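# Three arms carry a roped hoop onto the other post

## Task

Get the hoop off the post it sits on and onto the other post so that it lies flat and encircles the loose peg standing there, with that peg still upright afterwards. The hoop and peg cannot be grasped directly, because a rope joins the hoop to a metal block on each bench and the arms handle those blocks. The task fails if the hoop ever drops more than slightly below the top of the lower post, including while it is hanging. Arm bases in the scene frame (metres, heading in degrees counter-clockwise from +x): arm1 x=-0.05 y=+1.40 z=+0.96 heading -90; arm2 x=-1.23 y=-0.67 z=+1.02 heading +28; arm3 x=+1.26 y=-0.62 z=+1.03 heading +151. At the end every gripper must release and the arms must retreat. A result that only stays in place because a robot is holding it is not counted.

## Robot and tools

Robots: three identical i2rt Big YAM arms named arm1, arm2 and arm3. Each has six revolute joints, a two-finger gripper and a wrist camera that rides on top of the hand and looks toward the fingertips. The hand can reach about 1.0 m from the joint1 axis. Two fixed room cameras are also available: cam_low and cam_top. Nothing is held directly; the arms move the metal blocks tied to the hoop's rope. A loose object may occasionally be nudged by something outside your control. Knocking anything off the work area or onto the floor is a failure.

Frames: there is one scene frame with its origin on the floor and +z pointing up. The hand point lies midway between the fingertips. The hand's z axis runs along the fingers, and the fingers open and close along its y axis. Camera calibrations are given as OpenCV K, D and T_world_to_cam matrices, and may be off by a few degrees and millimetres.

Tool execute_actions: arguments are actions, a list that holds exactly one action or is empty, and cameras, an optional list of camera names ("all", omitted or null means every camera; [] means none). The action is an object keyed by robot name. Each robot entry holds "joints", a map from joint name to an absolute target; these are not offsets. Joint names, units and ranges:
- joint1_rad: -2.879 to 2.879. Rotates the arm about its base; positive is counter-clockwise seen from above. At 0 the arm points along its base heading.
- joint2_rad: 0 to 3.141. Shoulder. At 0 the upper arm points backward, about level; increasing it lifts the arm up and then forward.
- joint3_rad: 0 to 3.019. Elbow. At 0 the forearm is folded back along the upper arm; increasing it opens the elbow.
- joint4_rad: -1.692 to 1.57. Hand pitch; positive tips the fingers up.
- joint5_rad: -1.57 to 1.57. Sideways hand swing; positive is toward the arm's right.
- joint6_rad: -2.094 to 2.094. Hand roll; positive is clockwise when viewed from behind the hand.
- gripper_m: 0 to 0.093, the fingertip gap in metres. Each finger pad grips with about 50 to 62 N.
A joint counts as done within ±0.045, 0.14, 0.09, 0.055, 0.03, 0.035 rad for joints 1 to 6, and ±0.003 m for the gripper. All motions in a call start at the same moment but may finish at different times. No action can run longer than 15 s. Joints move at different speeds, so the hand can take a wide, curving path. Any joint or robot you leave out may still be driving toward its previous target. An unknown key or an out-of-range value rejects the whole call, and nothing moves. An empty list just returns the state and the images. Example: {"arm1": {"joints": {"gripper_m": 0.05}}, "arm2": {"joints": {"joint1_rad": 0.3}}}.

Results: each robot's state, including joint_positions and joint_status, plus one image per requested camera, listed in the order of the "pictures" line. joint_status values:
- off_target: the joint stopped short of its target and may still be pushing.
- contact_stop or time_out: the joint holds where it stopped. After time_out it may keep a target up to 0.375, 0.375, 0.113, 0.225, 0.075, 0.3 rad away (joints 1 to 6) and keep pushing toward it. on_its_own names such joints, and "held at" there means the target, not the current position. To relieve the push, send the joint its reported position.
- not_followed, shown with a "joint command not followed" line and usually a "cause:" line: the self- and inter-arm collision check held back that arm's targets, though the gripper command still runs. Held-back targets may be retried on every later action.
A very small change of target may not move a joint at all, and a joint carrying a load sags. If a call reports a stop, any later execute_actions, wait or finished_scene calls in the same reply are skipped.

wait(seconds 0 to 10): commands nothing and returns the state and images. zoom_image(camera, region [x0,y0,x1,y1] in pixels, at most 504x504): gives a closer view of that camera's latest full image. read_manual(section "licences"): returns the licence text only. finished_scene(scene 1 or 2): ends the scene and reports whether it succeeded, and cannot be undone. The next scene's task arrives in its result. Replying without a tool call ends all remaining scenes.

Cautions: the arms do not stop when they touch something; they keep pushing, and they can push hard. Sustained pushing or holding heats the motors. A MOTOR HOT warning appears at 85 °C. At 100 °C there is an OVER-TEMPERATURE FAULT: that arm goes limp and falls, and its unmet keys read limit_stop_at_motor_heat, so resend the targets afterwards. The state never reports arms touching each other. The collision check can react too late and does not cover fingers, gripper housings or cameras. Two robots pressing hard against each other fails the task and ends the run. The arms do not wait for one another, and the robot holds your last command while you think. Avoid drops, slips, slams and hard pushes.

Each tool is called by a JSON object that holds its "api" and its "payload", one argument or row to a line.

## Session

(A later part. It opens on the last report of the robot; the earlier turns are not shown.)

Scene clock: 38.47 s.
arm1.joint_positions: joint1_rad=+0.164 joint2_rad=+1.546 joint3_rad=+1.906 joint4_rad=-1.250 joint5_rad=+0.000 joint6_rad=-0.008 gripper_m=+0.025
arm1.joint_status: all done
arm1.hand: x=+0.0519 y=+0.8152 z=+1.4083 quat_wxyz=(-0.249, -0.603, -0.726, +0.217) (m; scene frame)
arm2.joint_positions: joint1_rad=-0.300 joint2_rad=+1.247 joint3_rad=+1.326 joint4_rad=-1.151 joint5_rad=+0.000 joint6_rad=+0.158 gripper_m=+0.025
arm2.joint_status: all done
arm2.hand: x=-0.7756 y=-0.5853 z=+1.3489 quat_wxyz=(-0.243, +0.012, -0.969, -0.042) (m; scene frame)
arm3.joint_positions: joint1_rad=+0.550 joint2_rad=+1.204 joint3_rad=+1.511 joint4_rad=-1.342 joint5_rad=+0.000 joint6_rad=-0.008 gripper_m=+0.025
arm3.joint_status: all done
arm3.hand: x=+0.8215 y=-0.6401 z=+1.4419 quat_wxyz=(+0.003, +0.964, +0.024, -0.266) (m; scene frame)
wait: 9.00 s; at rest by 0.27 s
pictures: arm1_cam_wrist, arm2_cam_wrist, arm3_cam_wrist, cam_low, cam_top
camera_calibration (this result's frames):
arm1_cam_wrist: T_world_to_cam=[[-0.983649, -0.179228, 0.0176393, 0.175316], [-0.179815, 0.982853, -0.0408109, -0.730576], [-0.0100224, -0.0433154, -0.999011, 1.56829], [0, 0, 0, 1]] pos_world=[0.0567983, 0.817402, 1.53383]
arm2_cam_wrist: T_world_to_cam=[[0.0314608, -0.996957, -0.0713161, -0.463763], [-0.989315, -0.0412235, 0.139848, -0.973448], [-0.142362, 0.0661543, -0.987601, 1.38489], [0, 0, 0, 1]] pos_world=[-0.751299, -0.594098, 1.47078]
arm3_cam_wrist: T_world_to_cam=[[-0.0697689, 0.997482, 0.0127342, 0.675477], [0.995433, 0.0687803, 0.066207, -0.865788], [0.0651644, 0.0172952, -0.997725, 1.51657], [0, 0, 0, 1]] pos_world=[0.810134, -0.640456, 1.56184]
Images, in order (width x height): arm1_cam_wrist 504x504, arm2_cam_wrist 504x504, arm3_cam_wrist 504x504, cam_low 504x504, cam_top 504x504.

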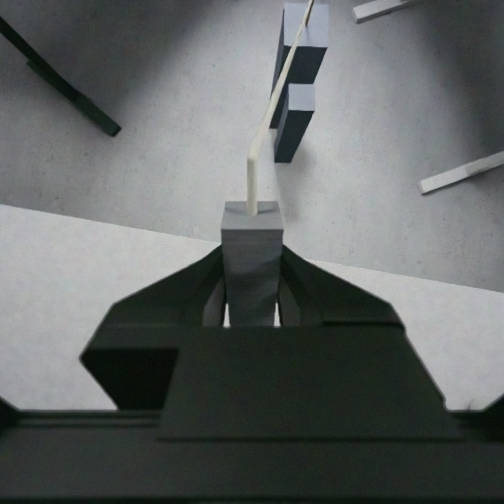

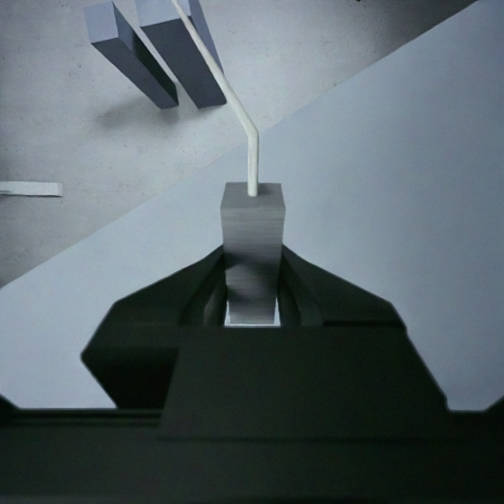

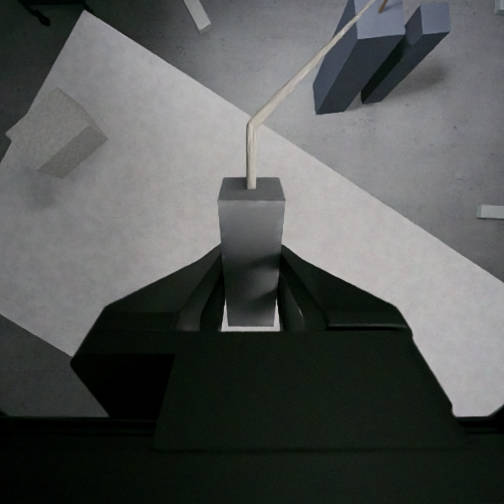

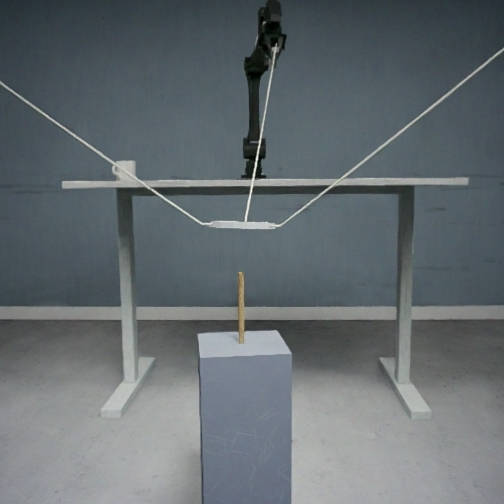

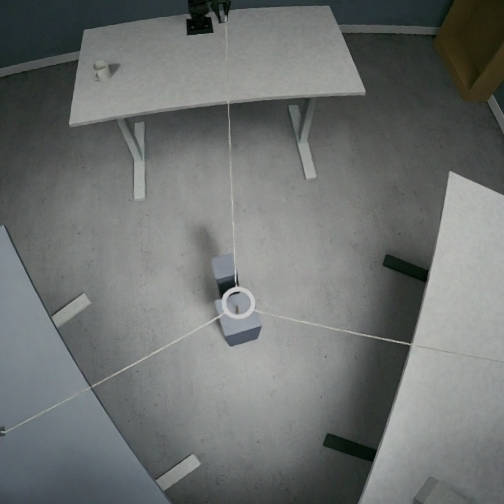

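{"api": "execute_actions", "payload": {
  "actions": [
    {"arm1":{"joints":{"joint2_rad":1.465,"joint3_rad":1.575,"joint4_rad":-0.942}},"arm2":{"joints":{"joint2_rad":1.255,"joint3_rad":1.075,"joint4_rad":-0.848}},"arm3":{"joints":{"joint2_rad":1.143,"joint3_rad":1.186,"joint4_rad":-1.04}}}
  ],
  "cameras": ["cam_low"]
}}

{"api": "wait", "payload": {
  "seconds": 4
}}

{"api": "zoom_image", "payload": {
  "camera": "cam_top",
  "region": [180, 250, 300, 370]
}}

Scene clock: 40.47 s.
arm1.joint_positions: joint1_rad=+0.164 joint2_rad=+1.501 joint3_rad=+1.540 joint4_rad=-0.964 joint5_rad=+0.000 joint6_rad=-0.008 gripper_m=+0.025
arm1.joint_status: all done
arm1.hand: x=+0.0506 y=+0.8157 z=+1.2853 quat_wxyz=(-0.236, -0.607, -0.730, +0.206) (m; scene frame)
arm2.joint_positions: joint1_rad=-0.300 joint2_rad=+1.271 joint3_rad=+1.054 joint4_rad=-0.867 joint5_rad=+0.000 joint6_rad=+0.158 gripper_m=+0.025
arm2.joint_status: all done
arm2.hand: x=-0.7770 y=-0.5856 z=+1.2362 quat_wxyz=(-0.237, +0.012, -0.970, -0.041) (m; scene frame)
arm3.joint_positions: joint1_rad=+0.550 joint2_rad=+1.155 joint3_rad=+1.180 joint4_rad=-1.066 joint5_rad=+0.000 joint6_rad=-0.008 gripper_m=+0.025
arm3.joint_status: all done
arm3.hand: x=+0.8233 y=-0.6398 z=+1.3315 quat_wxyz=(+0.003, +0.965, +0.023, -0.263) (m; scene frame)
pictures: cam_low
Images, in order (width x height): cam_low 504x504.

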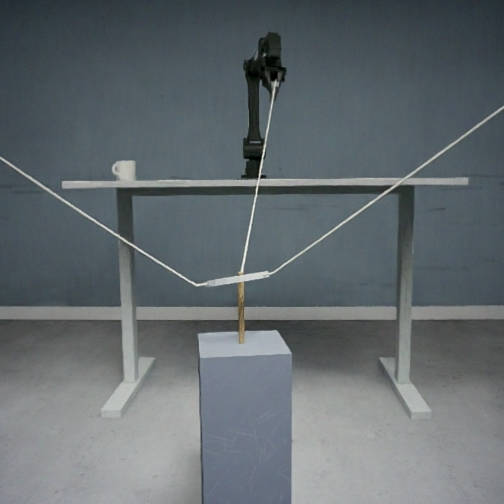

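Scene clock: 44.47 s.
arm1.joint_positions: joint1_rad=+0.164 joint2_rad=+1.501 joint3_rad=+1.540 joint4_rad=-0.964 joint5_rad=+0.000 joint6_rad=-0.008 gripper_m=+0.025
arm1.joint_status: all done
arm1.hand: x=+0.0506 y=+0.8157 z=+1.2853 quat_wxyz=(-0.236, -0.607, -0.730, +0.206) (m; scene frame)
arm2.joint_positions: joint1_rad=-0.300 joint2_rad=+1.271 joint3_rad=+1.054 joint4_rad=-0.867 joint5_rad=+0.000 joint6_rad=+0.158 gripper_m=+0.025
arm2.joint_status: all done
arm2.hand: x=-0.7770 y=-0.5856 z=+1.2362 quat_wxyz=(-0.237, +0.012, -0.970, -0.041) (m; scene frame)
arm3.joint_positions: joint1_rad=+0.550 joint2_rad=+1.155 joint3_rad=+1.180 joint4_rad=-1.066 joint5_rad=+0.000 joint6_rad=-0.008 gripper_m=+0.025
arm3.joint_status: all done
arm3.hand: x=+0.8233 y=-0.6398 z=+1.3315 quat_wxyz=(+0.003, +0.965, +0.023, -0.263) (m; scene frame)
wait: 4.00 s; at rest by 0.27 s
pictures: arm1_cam_wrist, arm2_cam_wrist, arm3_cam_wrist, cam_low, cam_top
camera_calibration (this result's frames):
arm1_cam_wrist: T_world_to_cam=[[-0.983604, -0.179503, 0.0173626, 0.176879], [-0.179619, 0.983722, -0.00534782, -0.782605], [-0.01612, -0.00837878, -0.999835, 1.41828], [0, 0, 0, 1]] pos_world=[0.0562711, 0.813499, 1.41079]
arm2_cam_wrist: T_world_to_cam=[[0.0306075, -0.997115, -0.0694664, -0.475137], [-0.987565, -0.0408901, 0.151803, -0.972284], [-0.154205, 0.0639563, -0.985967, 1.26086], [0, 0, 0, 1]] pos_world=[-0.751219, -0.594163, 1.35776]
arm3_cam_wrist: T_world_to_cam=[[-0.069505, 0.997505, 0.0123714, 0.677054], [0.99506, 0.0684429, 0.071907, -0.86777], [0.0708809, 0.0173081, -0.997335, 1.40105], [0, 0, 0, 1]] pos_world=[0.811235, -0.640222, 1.45134]
Images, in order (width x height): arm1_cam_wrist 504x504, arm2_cam_wrist 504x504, arm3_cam_wrist 504x504, cam_low 504x504, cam_top 504x504.

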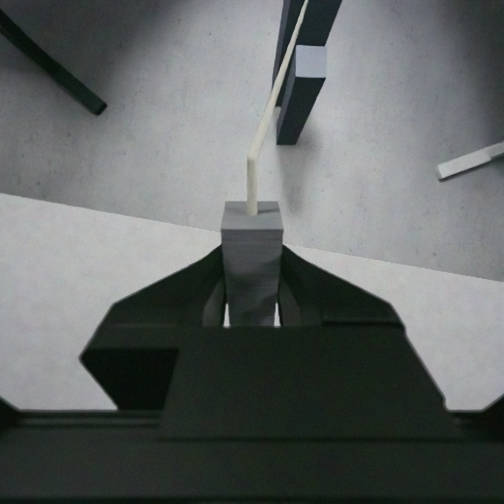

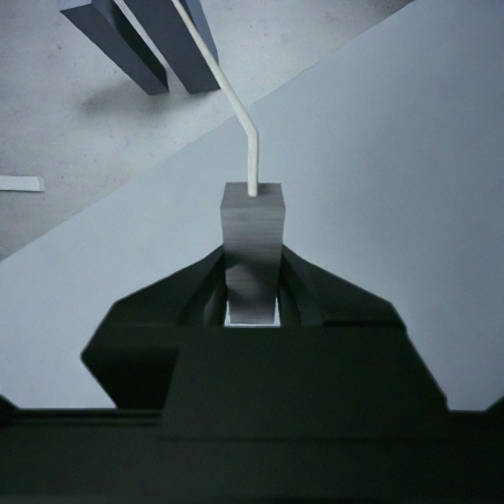

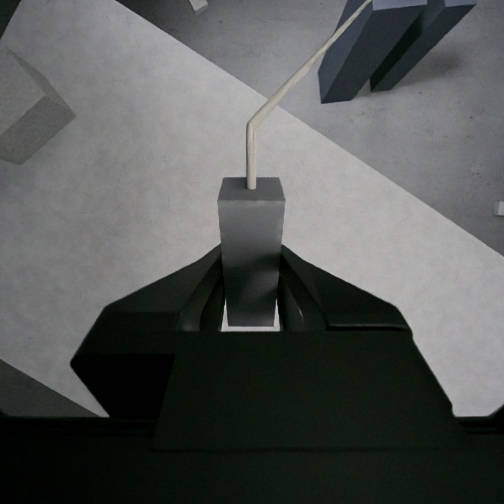

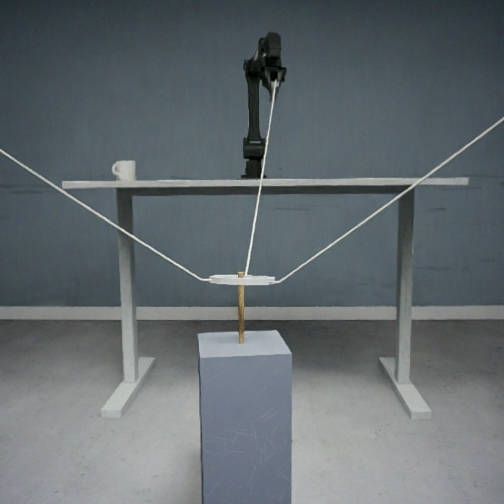

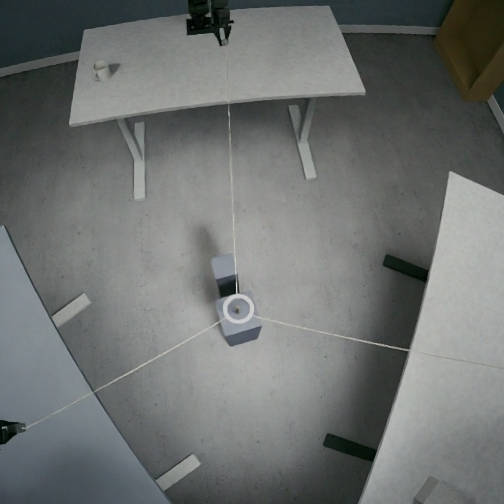

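Region (180, 250, 300, 370) of cam_top's 504x504 image, scaled by 4.200, with more detail than that image has.

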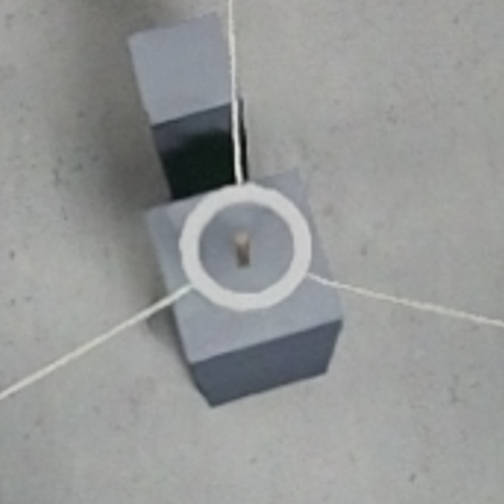

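Good. Second descent.

{"api": "execute_actions", "payload": {
  "actions": [
    {"arm1":{"joints":{"joint2_rad":1.465,"joint3_rad":1.315,"joint4_rad":-0.655}},"arm2":{"joints":{"joint2_rad":1.363,"joint3_rad":0.872,"joint4_rad":-0.525}},"arm3":{"joints":{"joint2_rad":1.185,"joint3_rad":0.924,"joint4_rad":-0.738}}}
  ],
  "cameras": []
}}

{"api": "wait", "payload": {
  "seconds": 3
}}

{"api": "zoom_image", "payload": {
  "camera": "cam_low",
  "region": [160, 220, 320, 380]
}}

Scene clock: 45.83 s.
arm1.joint_positions: joint1_rad=+0.164 joint2_rad=+1.489 joint3_rad=+1.284 joint4_rad=-0.677 joint5_rad=+0.000 joint6_rad=-0.008 gripper_m=+0.025
arm1.joint_status: all done
arm1.hand: x=+0.0490 y=+0.8203 z=+1.1993 quat_wxyz=(-0.251, -0.603, -0.725, +0.219) (m; scene frame)
arm2.joint_positions: joint1_rad=-0.300 joint2_rad=+1.383 joint3_rad=+0.842 joint4_rad=-0.543 joint5_rad=+0.000 joint6_rad=+0.158 gripper_m=+0.025
arm2.joint_status: all done
arm2.hand: x=-0.7794 y=-0.5862 z=+1.1247 quat_wxyz=(-0.237, +0.012, -0.970, -0.041) (m; scene frame)
arm3.joint_positions: joint1_rad=+0.550 joint2_rad=+1.195 joint3_rad=+0.916 joint4_rad=-0.763 joint5_rad=+0.000 joint6_rad=-0.008 gripper_m=+0.025
arm3.joint_status: all done
arm3.hand: x=+0.8231 y=-0.6397 z=+1.2194 quat_wxyz=(+0.003, +0.965, +0.023, -0.262) (m; scene frame)
pictures: none
No camera images: the call's "cameras" was empty. Leave "cameras" out to get every camera's image.

Scene clock: 48.83 s.
arm1.joint_positions: joint1_rad=+0.164 joint2_rad=+1.489 joint3_rad=+1.284 joint4_rad=-0.677 joint5_rad=+0.000 joint6_rad=-0.008 gripper_m=+0.025
arm1.joint_status: all done
arm1.hand: x=+0.0490 y=+0.8203 z=+1.1993 quat_wxyz=(-0.251, -0.603, -0.725, +0.219) (m; scene frame)
arm2.joint_positions: joint1_rad=-0.300 joint2_rad=+1.383 joint3_rad=+0.842 joint4_rad=-0.543 joint5_rad=+0.000 joint6_rad=+0.158 gripper_m=+0.025
arm2.joint_status: all done
arm2.hand: x=-0.7794 y=-0.5862 z=+1.1247 quat_wxyz=(-0.237, +0.012, -0.970, -0.041) (m; scene frame)
arm3.joint_positions: joint1_rad=+0.550 joint2_rad=+1.195 joint3_rad=+0.916 joint4_rad=-0.763 joint5_rad=+0.000 joint6_rad=-0.008 gripper_m=+0.025
arm3.joint_status: all done
arm3.hand: x=+0.8231 y=-0.6397 z=+1.2194 quat_wxyz=(+0.003, +0.965, +0.023, -0.262) (m; scene frame)
wait: 3.00 s; at rest by 0.27 s
pictures: arm1_cam_wrist, arm2_cam_wrist, arm3_cam_wrist, cam_low, cam_top
camera_calibration (this result's frames):
arm1_cam_wrist: T_world_to_cam=[[-0.983658, -0.179177, 0.0176888, 0.176923], [-0.179828, 0.982561, -0.0472891, -0.736574], [-0.00890719, -0.0496973, -0.998725, 1.36453], [0, 0, 0, 1]] pos_world=[0.0537293, 0.823242, 1.32483]
arm2_cam_wrist: T_world_to_cam=[[0.0306075, -0.997115, -0.0694664, -0.483334], [-0.987565, -0.0408901, 0.151803, -0.957794], [-0.154205, 0.0639563, -0.985967, 1.15064], [0, 0, 0, 1]] pos_world=[-0.753656, -0.594695, 1.24631]
arm3_cam_wrist: T_world_to_cam=[[-0.0695299, 0.997504, 0.0123043, 0.678373], [0.994893, 0.0684328, 0.0741888, -0.862201], [0.0731616, 0.0173998, -0.997168, 1.28723], [0, 0, 0, 1]] pos_world=[0.810789, -0.640075, 1.33921]
Images, in order (width x height): arm1_cam_wrist 504x504, arm2_cam_wrist 504x504, arm3_cam_wrist 504x504, cam_low 504x504, cam_top 504x504.

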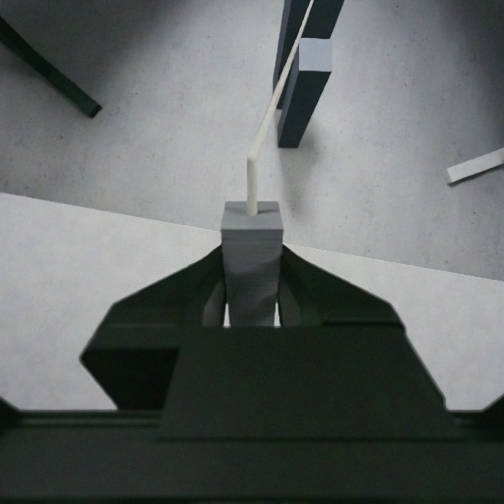

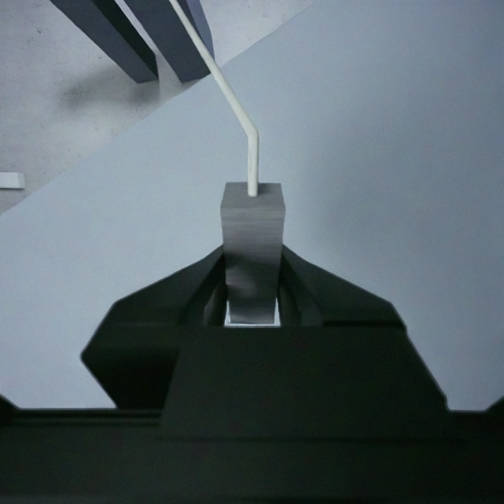

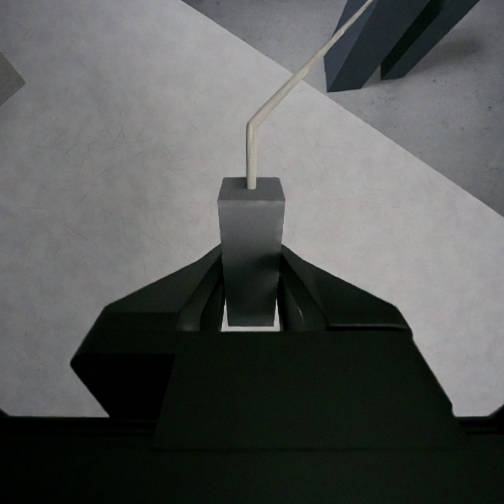

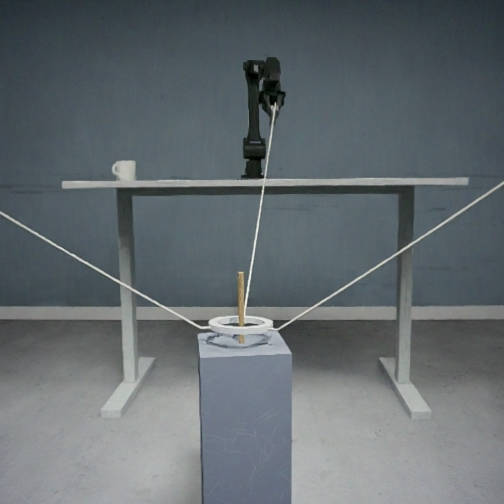

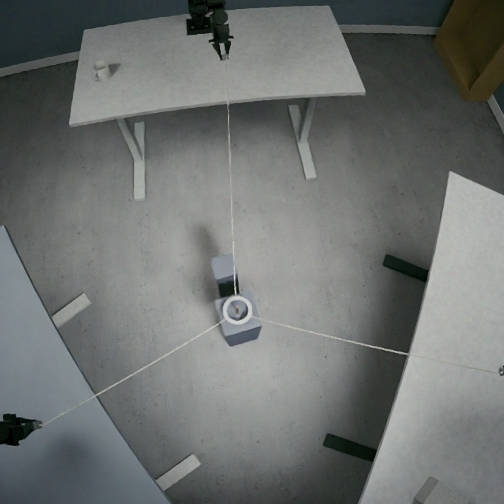

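Region (160, 220, 320, 380) of cam_low's 504x504 image, scaled by 3.150, with more detail than that image has.

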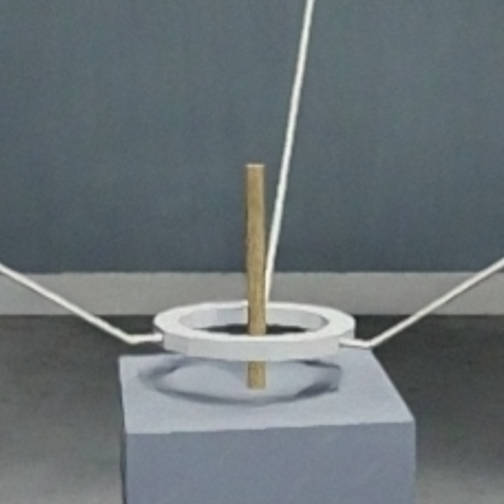

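{"api": "execute_actions", "payload": {
  "actions": [
    {"arm1":{"joints":{"joint2_rad":1.585}},"arm2":{"joints":{"joint2_rad":1.50}},"arm3":{"joints":{"joint2_rad":1.32}}}
  ],
  "cameras": ["cam_low"]
}}

{"api": "execute_actions", "payload": {
  "actions": [
    {"arm1":{"joints":{"joint1_rad":0,"joint2_rad":1.92,"joint3_rad":1.55,"joint4_rad":-0.68}},"arm2":{"joints":{"joint1_rad":-0.195,"joint2_rad":2.04,"joint3_rad":1.535,"joint4_rad":-0.56,"joint6_rad":-0.23}},"arm3":{"joints":{"joint1_rad":0.105,"joint2_rad":2.045,"joint3_rad":1.485,"joint4_rad":-0.5,"joint6_rad":0.1}}}
  ],
  "cameras": []
}}

{"api": "execute_actions", "payload": {
  "actions": [
    {"arm1":{"joints":{"joint4_rad":-1.088}},"arm2":{"joints":{"joint4_rad":-0.986}},"arm3":{"joints":{"joint4_rad":-0.92}}}
  ],
  "cameras": ["cam_low","cam_top"]
}}

Scene clock: 50.60 s.
arm1.joint_positions: joint1_rad=+0.164 joint2_rad=+1.614 joint3_rad=+1.284 joint4_rad=-0.673 joint5_rad=+0.000 joint6_rad=-0.008 gripper_m=+0.025
arm1.joint_status: all done
arm1.hand: x=+0.0501 y=+0.8101 z=+1.1284 quat_wxyz=(-0.208, -0.615, -0.739, +0.182) (m; scene frame)
arm2.joint_positions: joint1_rad=-0.300 joint2_rad=+1.515 joint3_rad=+0.842 joint4_rad=-0.539 joint5_rad=+0.000 joint6_rad=+0.159 gripper_m=+0.025
arm2.joint_status: all done
arm2.hand: x=-0.7860 y=-0.5874 z=+1.0675 quat_wxyz=(-0.176, +0.012, -0.984, -0.030) (m; scene frame)
arm3.joint_positions: joint1_rad=+0.550 joint2_rad=+1.330 joint3_rad=+0.916 joint4_rad=-0.759 joint5_rad=+0.000 joint6_rad=-0.008 gripper_m=+0.025
arm3.joint_status: all done
arm3.hand: x=+0.8179 y=-0.6399 z=+1.1636 quat_wxyz=(+0.003, +0.980, +0.024, -0.198) (m; scene frame)
pictures: cam_low
Images, in order (width x height): cam_low 504x504.

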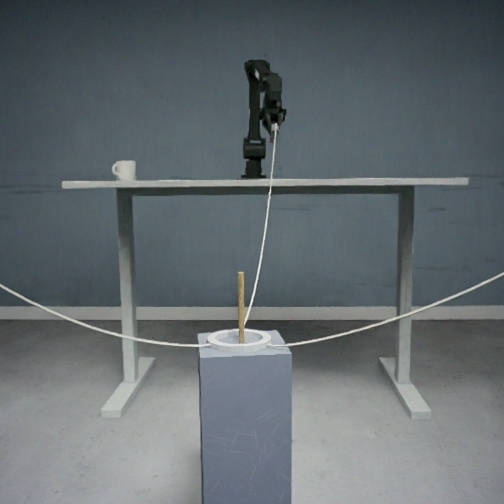

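Scene clock: 52.10 s.
arm1.joint_positions: joint1_rad=-0.005 joint2_rad=+1.957 joint3_rad=+1.501 joint4_rad=-0.681 joint5_rad=+0.001 joint6_rad=-0.008 gripper_m=+0.025
arm1.joint_status: all done
arm1.hand: x=-0.0520 y=+0.7278 z=+1.0190 quat_wxyz=(-0.145, -0.686, -0.696, +0.155) (m; scene frame)
arm2.joint_positions: joint1_rad=-0.188 joint2_rad=+2.050 joint3_rad=+1.488 joint4_rad=-0.558 joint5_rad=+0.000 joint6_rad=-0.222 gripper_m=+0.025
arm2.joint_status: all done
arm2.hand: x=-0.5747 y=-0.4703 z=+1.0336 quat_wxyz=(-0.223, +0.250, -0.942, -0.008) (m; scene frame)
arm3.joint_positions: joint1_rad=+0.107 joint2_rad=+2.065 joint3_rad=+1.423 joint4_rad=-0.511 joint5_rad=+0.001 joint6_rad=+0.089 gripper_m=+0.025
arm3.joint_status: all done
arm3.hand: x=+0.6461 y=-0.3606 z=+1.0085 quat_wxyz=(-0.033, +0.949, -0.238, -0.206) (m; scene frame)
pictures: none
No camera images: the call's "cameras" was empty. Leave "cameras" out to get every camera's image.

Scene clock: 53.23 s.
arm1.joint_positions: joint1_rad=-0.005 joint2_rad=+1.957 joint3_rad=+1.501 joint4_rad=-1.078 joint5_rad=+0.001 joint6_rad=-0.008 gripper_m=+0.025
arm1.joint_status: all done
arm1.hand: x=-0.0525 y=+0.8224 z=+0.9971 quat_wxyz=(-0.006, -0.703, -0.711, +0.015) (m; scene frame)
arm2.joint_positions: joint1_rad=-0.188 joint2_rad=+2.050 joint3_rad=+1.488 joint4_rad=-0.976 joint5_rad=+0.000 joint6_rad=-0.222 gripper_m=+0.025
arm2.joint_status: all done
arm2.hand: x=-0.6694 y=-0.4991 z=+1.0093 quat_wxyz=(-0.016, +0.256, -0.967, +0.000) (m; scene frame)
arm3.joint_positions: joint1_rad=+0.107 joint2_rad=+2.065 joint3_rad=+1.423 joint4_rad=-0.906 joint5_rad=+0.001 joint6_rad=+0.089 gripper_m=+0.025
arm3.joint_status: all done
arm3.hand: x=+0.7325 y=-0.3974 z=+0.9874 quat_wxyz=(-0.003, +0.970, -0.243, -0.013) (m; scene frame)
pictures: cam_low, cam_top
Images, in order (width x height): cam_low 504x504, cam_top 504x504.

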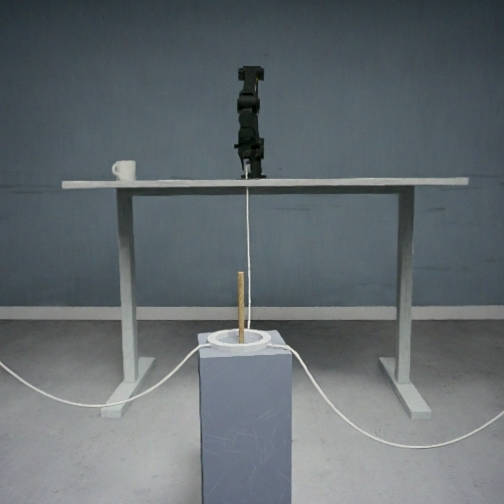

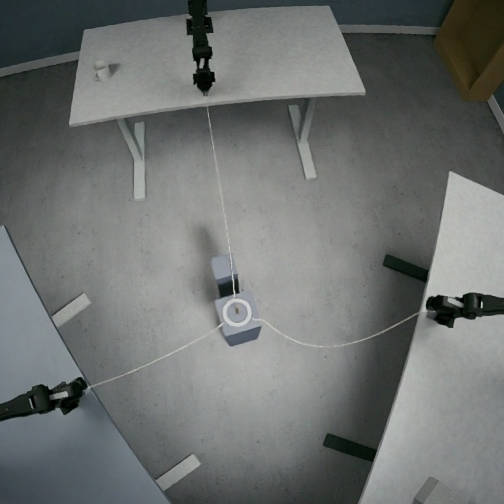

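{"api": "execute_actions", "payload": {
  "actions": [
    {"arm1":{"joints":{"joint2_rad":2.003}},"arm2":{"joints":{"joint2_rad":2.105}},"arm3":{"joints":{"joint2_rad":2.118}}}
  ],
  "cameras": ["arm1_cam_wrist","arm2_cam_wrist","arm3_cam_wrist"]
}}

Scene clock: 54.30 s.
arm1.joint_positions: joint1_rad=-0.005 joint2_rad=+2.014 joint3_rad=+1.504 joint4_rad=-1.080 joint5_rad=+0.001 joint6_rad=-0.008 gripper_m=+0.025
arm1.joint_status: all done
arm1.hand: x=-0.0528 y=+0.8278 z=+0.9665 quat_wxyz=(+0.013, -0.703, -0.711, -0.005) (m; scene frame)
arm2.joint_positions: joint1_rad=-0.188 joint2_rad=+2.105 joint3_rad=+1.493 joint4_rad=-0.976 joint5_rad=+0.000 joint6_rad=-0.222 gripper_m=+0.025
arm2.joint_status: all done
arm2.hand: x=-0.6756 y=-0.5010 z=+0.9797 quat_wxyz=(+0.009, +0.256, -0.967, +0.001) (m; scene frame)
arm3.joint_positions: joint1_rad=+0.107 joint2_rad=+2.104 joint3_rad=+1.428 joint4_rad=-0.906 joint5_rad=+0.001 joint6_rad=+0.089 gripper_m=+0.025
arm3.joint_status: all done
arm3.hand: x=+0.7372 y=-0.3993 z=+0.9670 quat_wxyz=(+0.000, +0.970, -0.243, +0.005) (m; scene frame)
pictures: arm1_cam_wrist, arm2_cam_wrist, arm3_cam_wrist
camera_calibration (this result's frames):
arm1_cam_wrist: T_world_to_cam=[[-0.999805, -0.0145943, 0.0132871, -0.0505987], [-0.00342657, 0.791344, 0.611362, -1.24227], [-0.019437, 0.611197, -0.79124, 0.383252], [0, 0, 0, 1]] pos_world=[-0.0473963, 0.748086, 1.0634]
arm2_cam_wrist: T_world_to_cam=[[0.48668, -0.87356, 0.00601642, -0.11559], [-0.696975, -0.38413, 0.605533, -1.24997], [-0.526658, -0.298894, -0.795797, 0.398486], [0, 0, 0, 1]] pos_world=[-0.605079, -0.462022, 1.07471]
arm3_cam_wrist: T_world_to_cam=[[0.451117, 0.892458, -0.00352613, 0.0253064], [0.730796, -0.367127, 0.575461, -1.23844], [0.51228, -0.262177, -0.817822, 0.42891], [0, 0, 0, 1]] pos_world=[0.673907, -0.364799, 1.06353]
Images, in order (width x height): arm1_cam_wrist 504x504, arm2_cam_wrist 504x504, arm3_cam_wrist 504x504.

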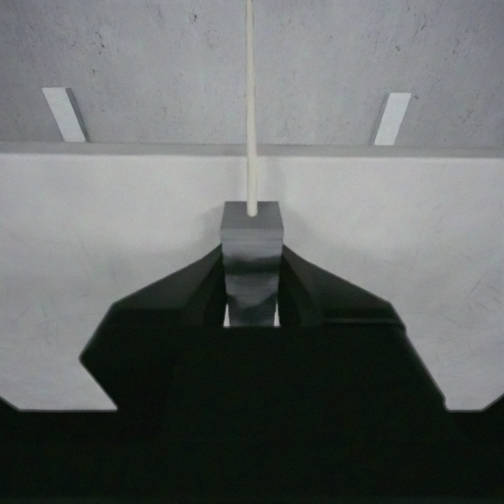

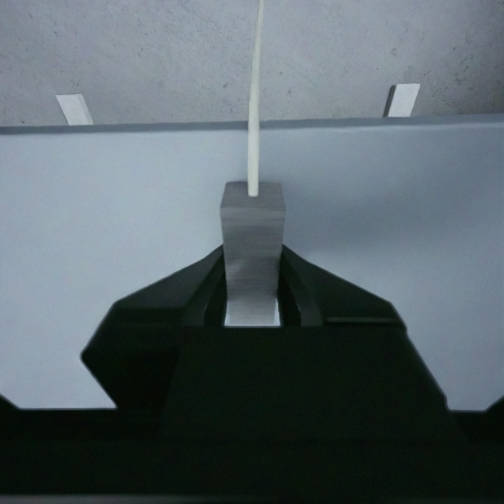

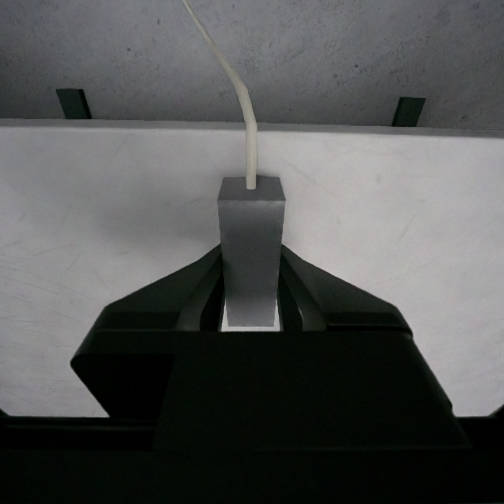

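Within a few mm; release.

{"api": "execute_actions", "payload": {
  "actions": [
    {"arm1":{"joints":{"gripper_m":0.08}},"arm2":{"joints":{"gripper_m":0.08}},"arm3":{"joints":{"gripper_m":0.08}}}
  ],
  "cameras": []
}}

{"api": "execute_actions", "payload": {
  "actions": [
    {"arm1":{"joints":{"joint2_rad":1.65}},"arm2":{"joints":{"joint2_rad":1.75}},"arm3":{"joints":{"joint2_rad":1.75}}}
  ],
  "cameras": ["cam_low","cam_top"]
}}

{"api": "finished_scene", "payload": {
  "scene": 2
}}

Scene clock: 55.23 s.
arm1.joint_positions: joint1_rad=-0.005 joint2_rad=+2.014 joint3_rad=+1.504 joint4_rad=-1.080 joint5_rad=+0.001 joint6_rad=-0.008 gripper_m=+0.080
arm1.joint_status: all done
arm1.hand: x=-0.0528 y=+0.8278 z=+0.9665 quat_wxyz=(+0.013, -0.703, -0.711, -0.005) (m; scene frame)
arm2.joint_positions: joint1_rad=-0.188 joint2_rad=+2.105 joint3_rad=+1.493 joint4_rad=-0.976 joint5_rad=+0.000 joint6_rad=-0.223 gripper_m=+0.080
arm2.joint_status: all done
arm2.hand: x=-0.6755 y=-0.5010 z=+0.9799 quat_wxyz=(+0.008, +0.256, -0.967, +0.001) (m; scene frame)
arm3.joint_positions: joint1_rad=+0.107 joint2_rad=+2.104 joint3_rad=+1.429 joint4_rad=-0.906 joint5_rad=+0.001 joint6_rad=+0.089 gripper_m=+0.080
arm3.joint_status: all done
arm3.hand: x=+0.7367 y=-0.3991 z=+0.9673 quat_wxyz=(+0.000, +0.970, -0.243, +0.004) (m; scene frame)
pictures: none
No camera images: the call's "cameras" was empty. Leave "cameras" out to get every camera's image.

Scene clock: 56.63 s.
arm1.joint_positions: joint1_rad=-0.005 joint2_rad=+1.655 joint3_rad=+1.528 joint4_rad=-1.081 joint5_rad=+0.001 joint6_rad=-0.008 gripper_m=+0.080
arm1.joint_status: all done
arm1.hand: x=-0.0504 y=+0.8130 z=+1.1786 quat_wxyz=(-0.121, -0.691, -0.701, +0.129) (m; scene frame)
arm2.joint_positions: joint1_rad=-0.188 joint2_rad=+1.745 joint3_rad=+1.523 joint4_rad=-0.978 joint5_rad=+0.000 joint6_rad=-0.223 gripper_m=+0.080
arm2.joint_status: all done
arm2.hand: x=-0.6426 y=-0.4908 z=+1.2019 quat_wxyz=(-0.184, +0.252, -0.950, -0.006) (m; scene frame)
arm3.joint_positions: joint1_rad=+0.107 joint2_rad=+1.729 joint3_rad=+1.461 joint4_rad=-0.909 joint5_rad=+0.001 joint6_rad=+0.089 gripper_m=+0.080
arm3.joint_status: all done
arm3.hand: x=+0.6976 y=-0.3826 z=+1.1958 quat_wxyz=(-0.031, +0.951, -0.238, -0.194) (m; scene frame)
pictures: cam_low, cam_top
Images, in order (width x height): cam_low 504x504, cam_top 504x504.

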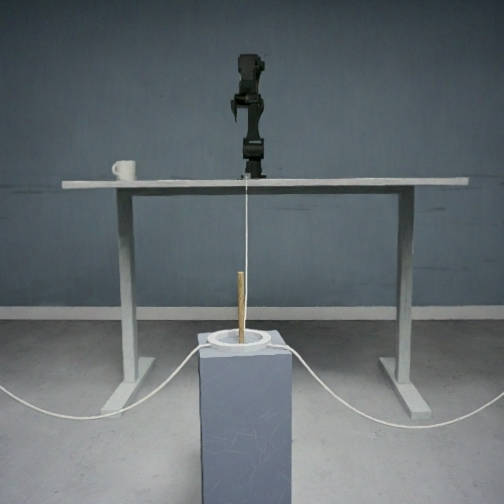

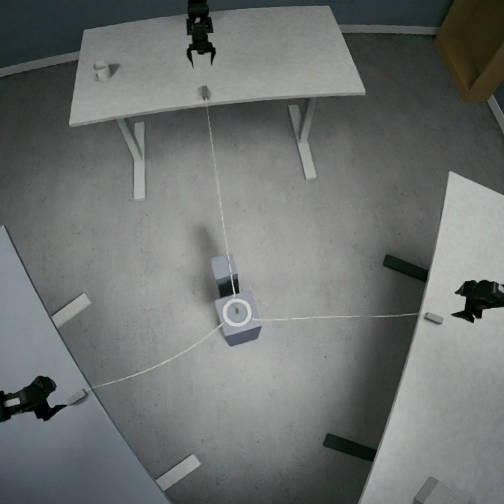

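The scene is finished: the task was done.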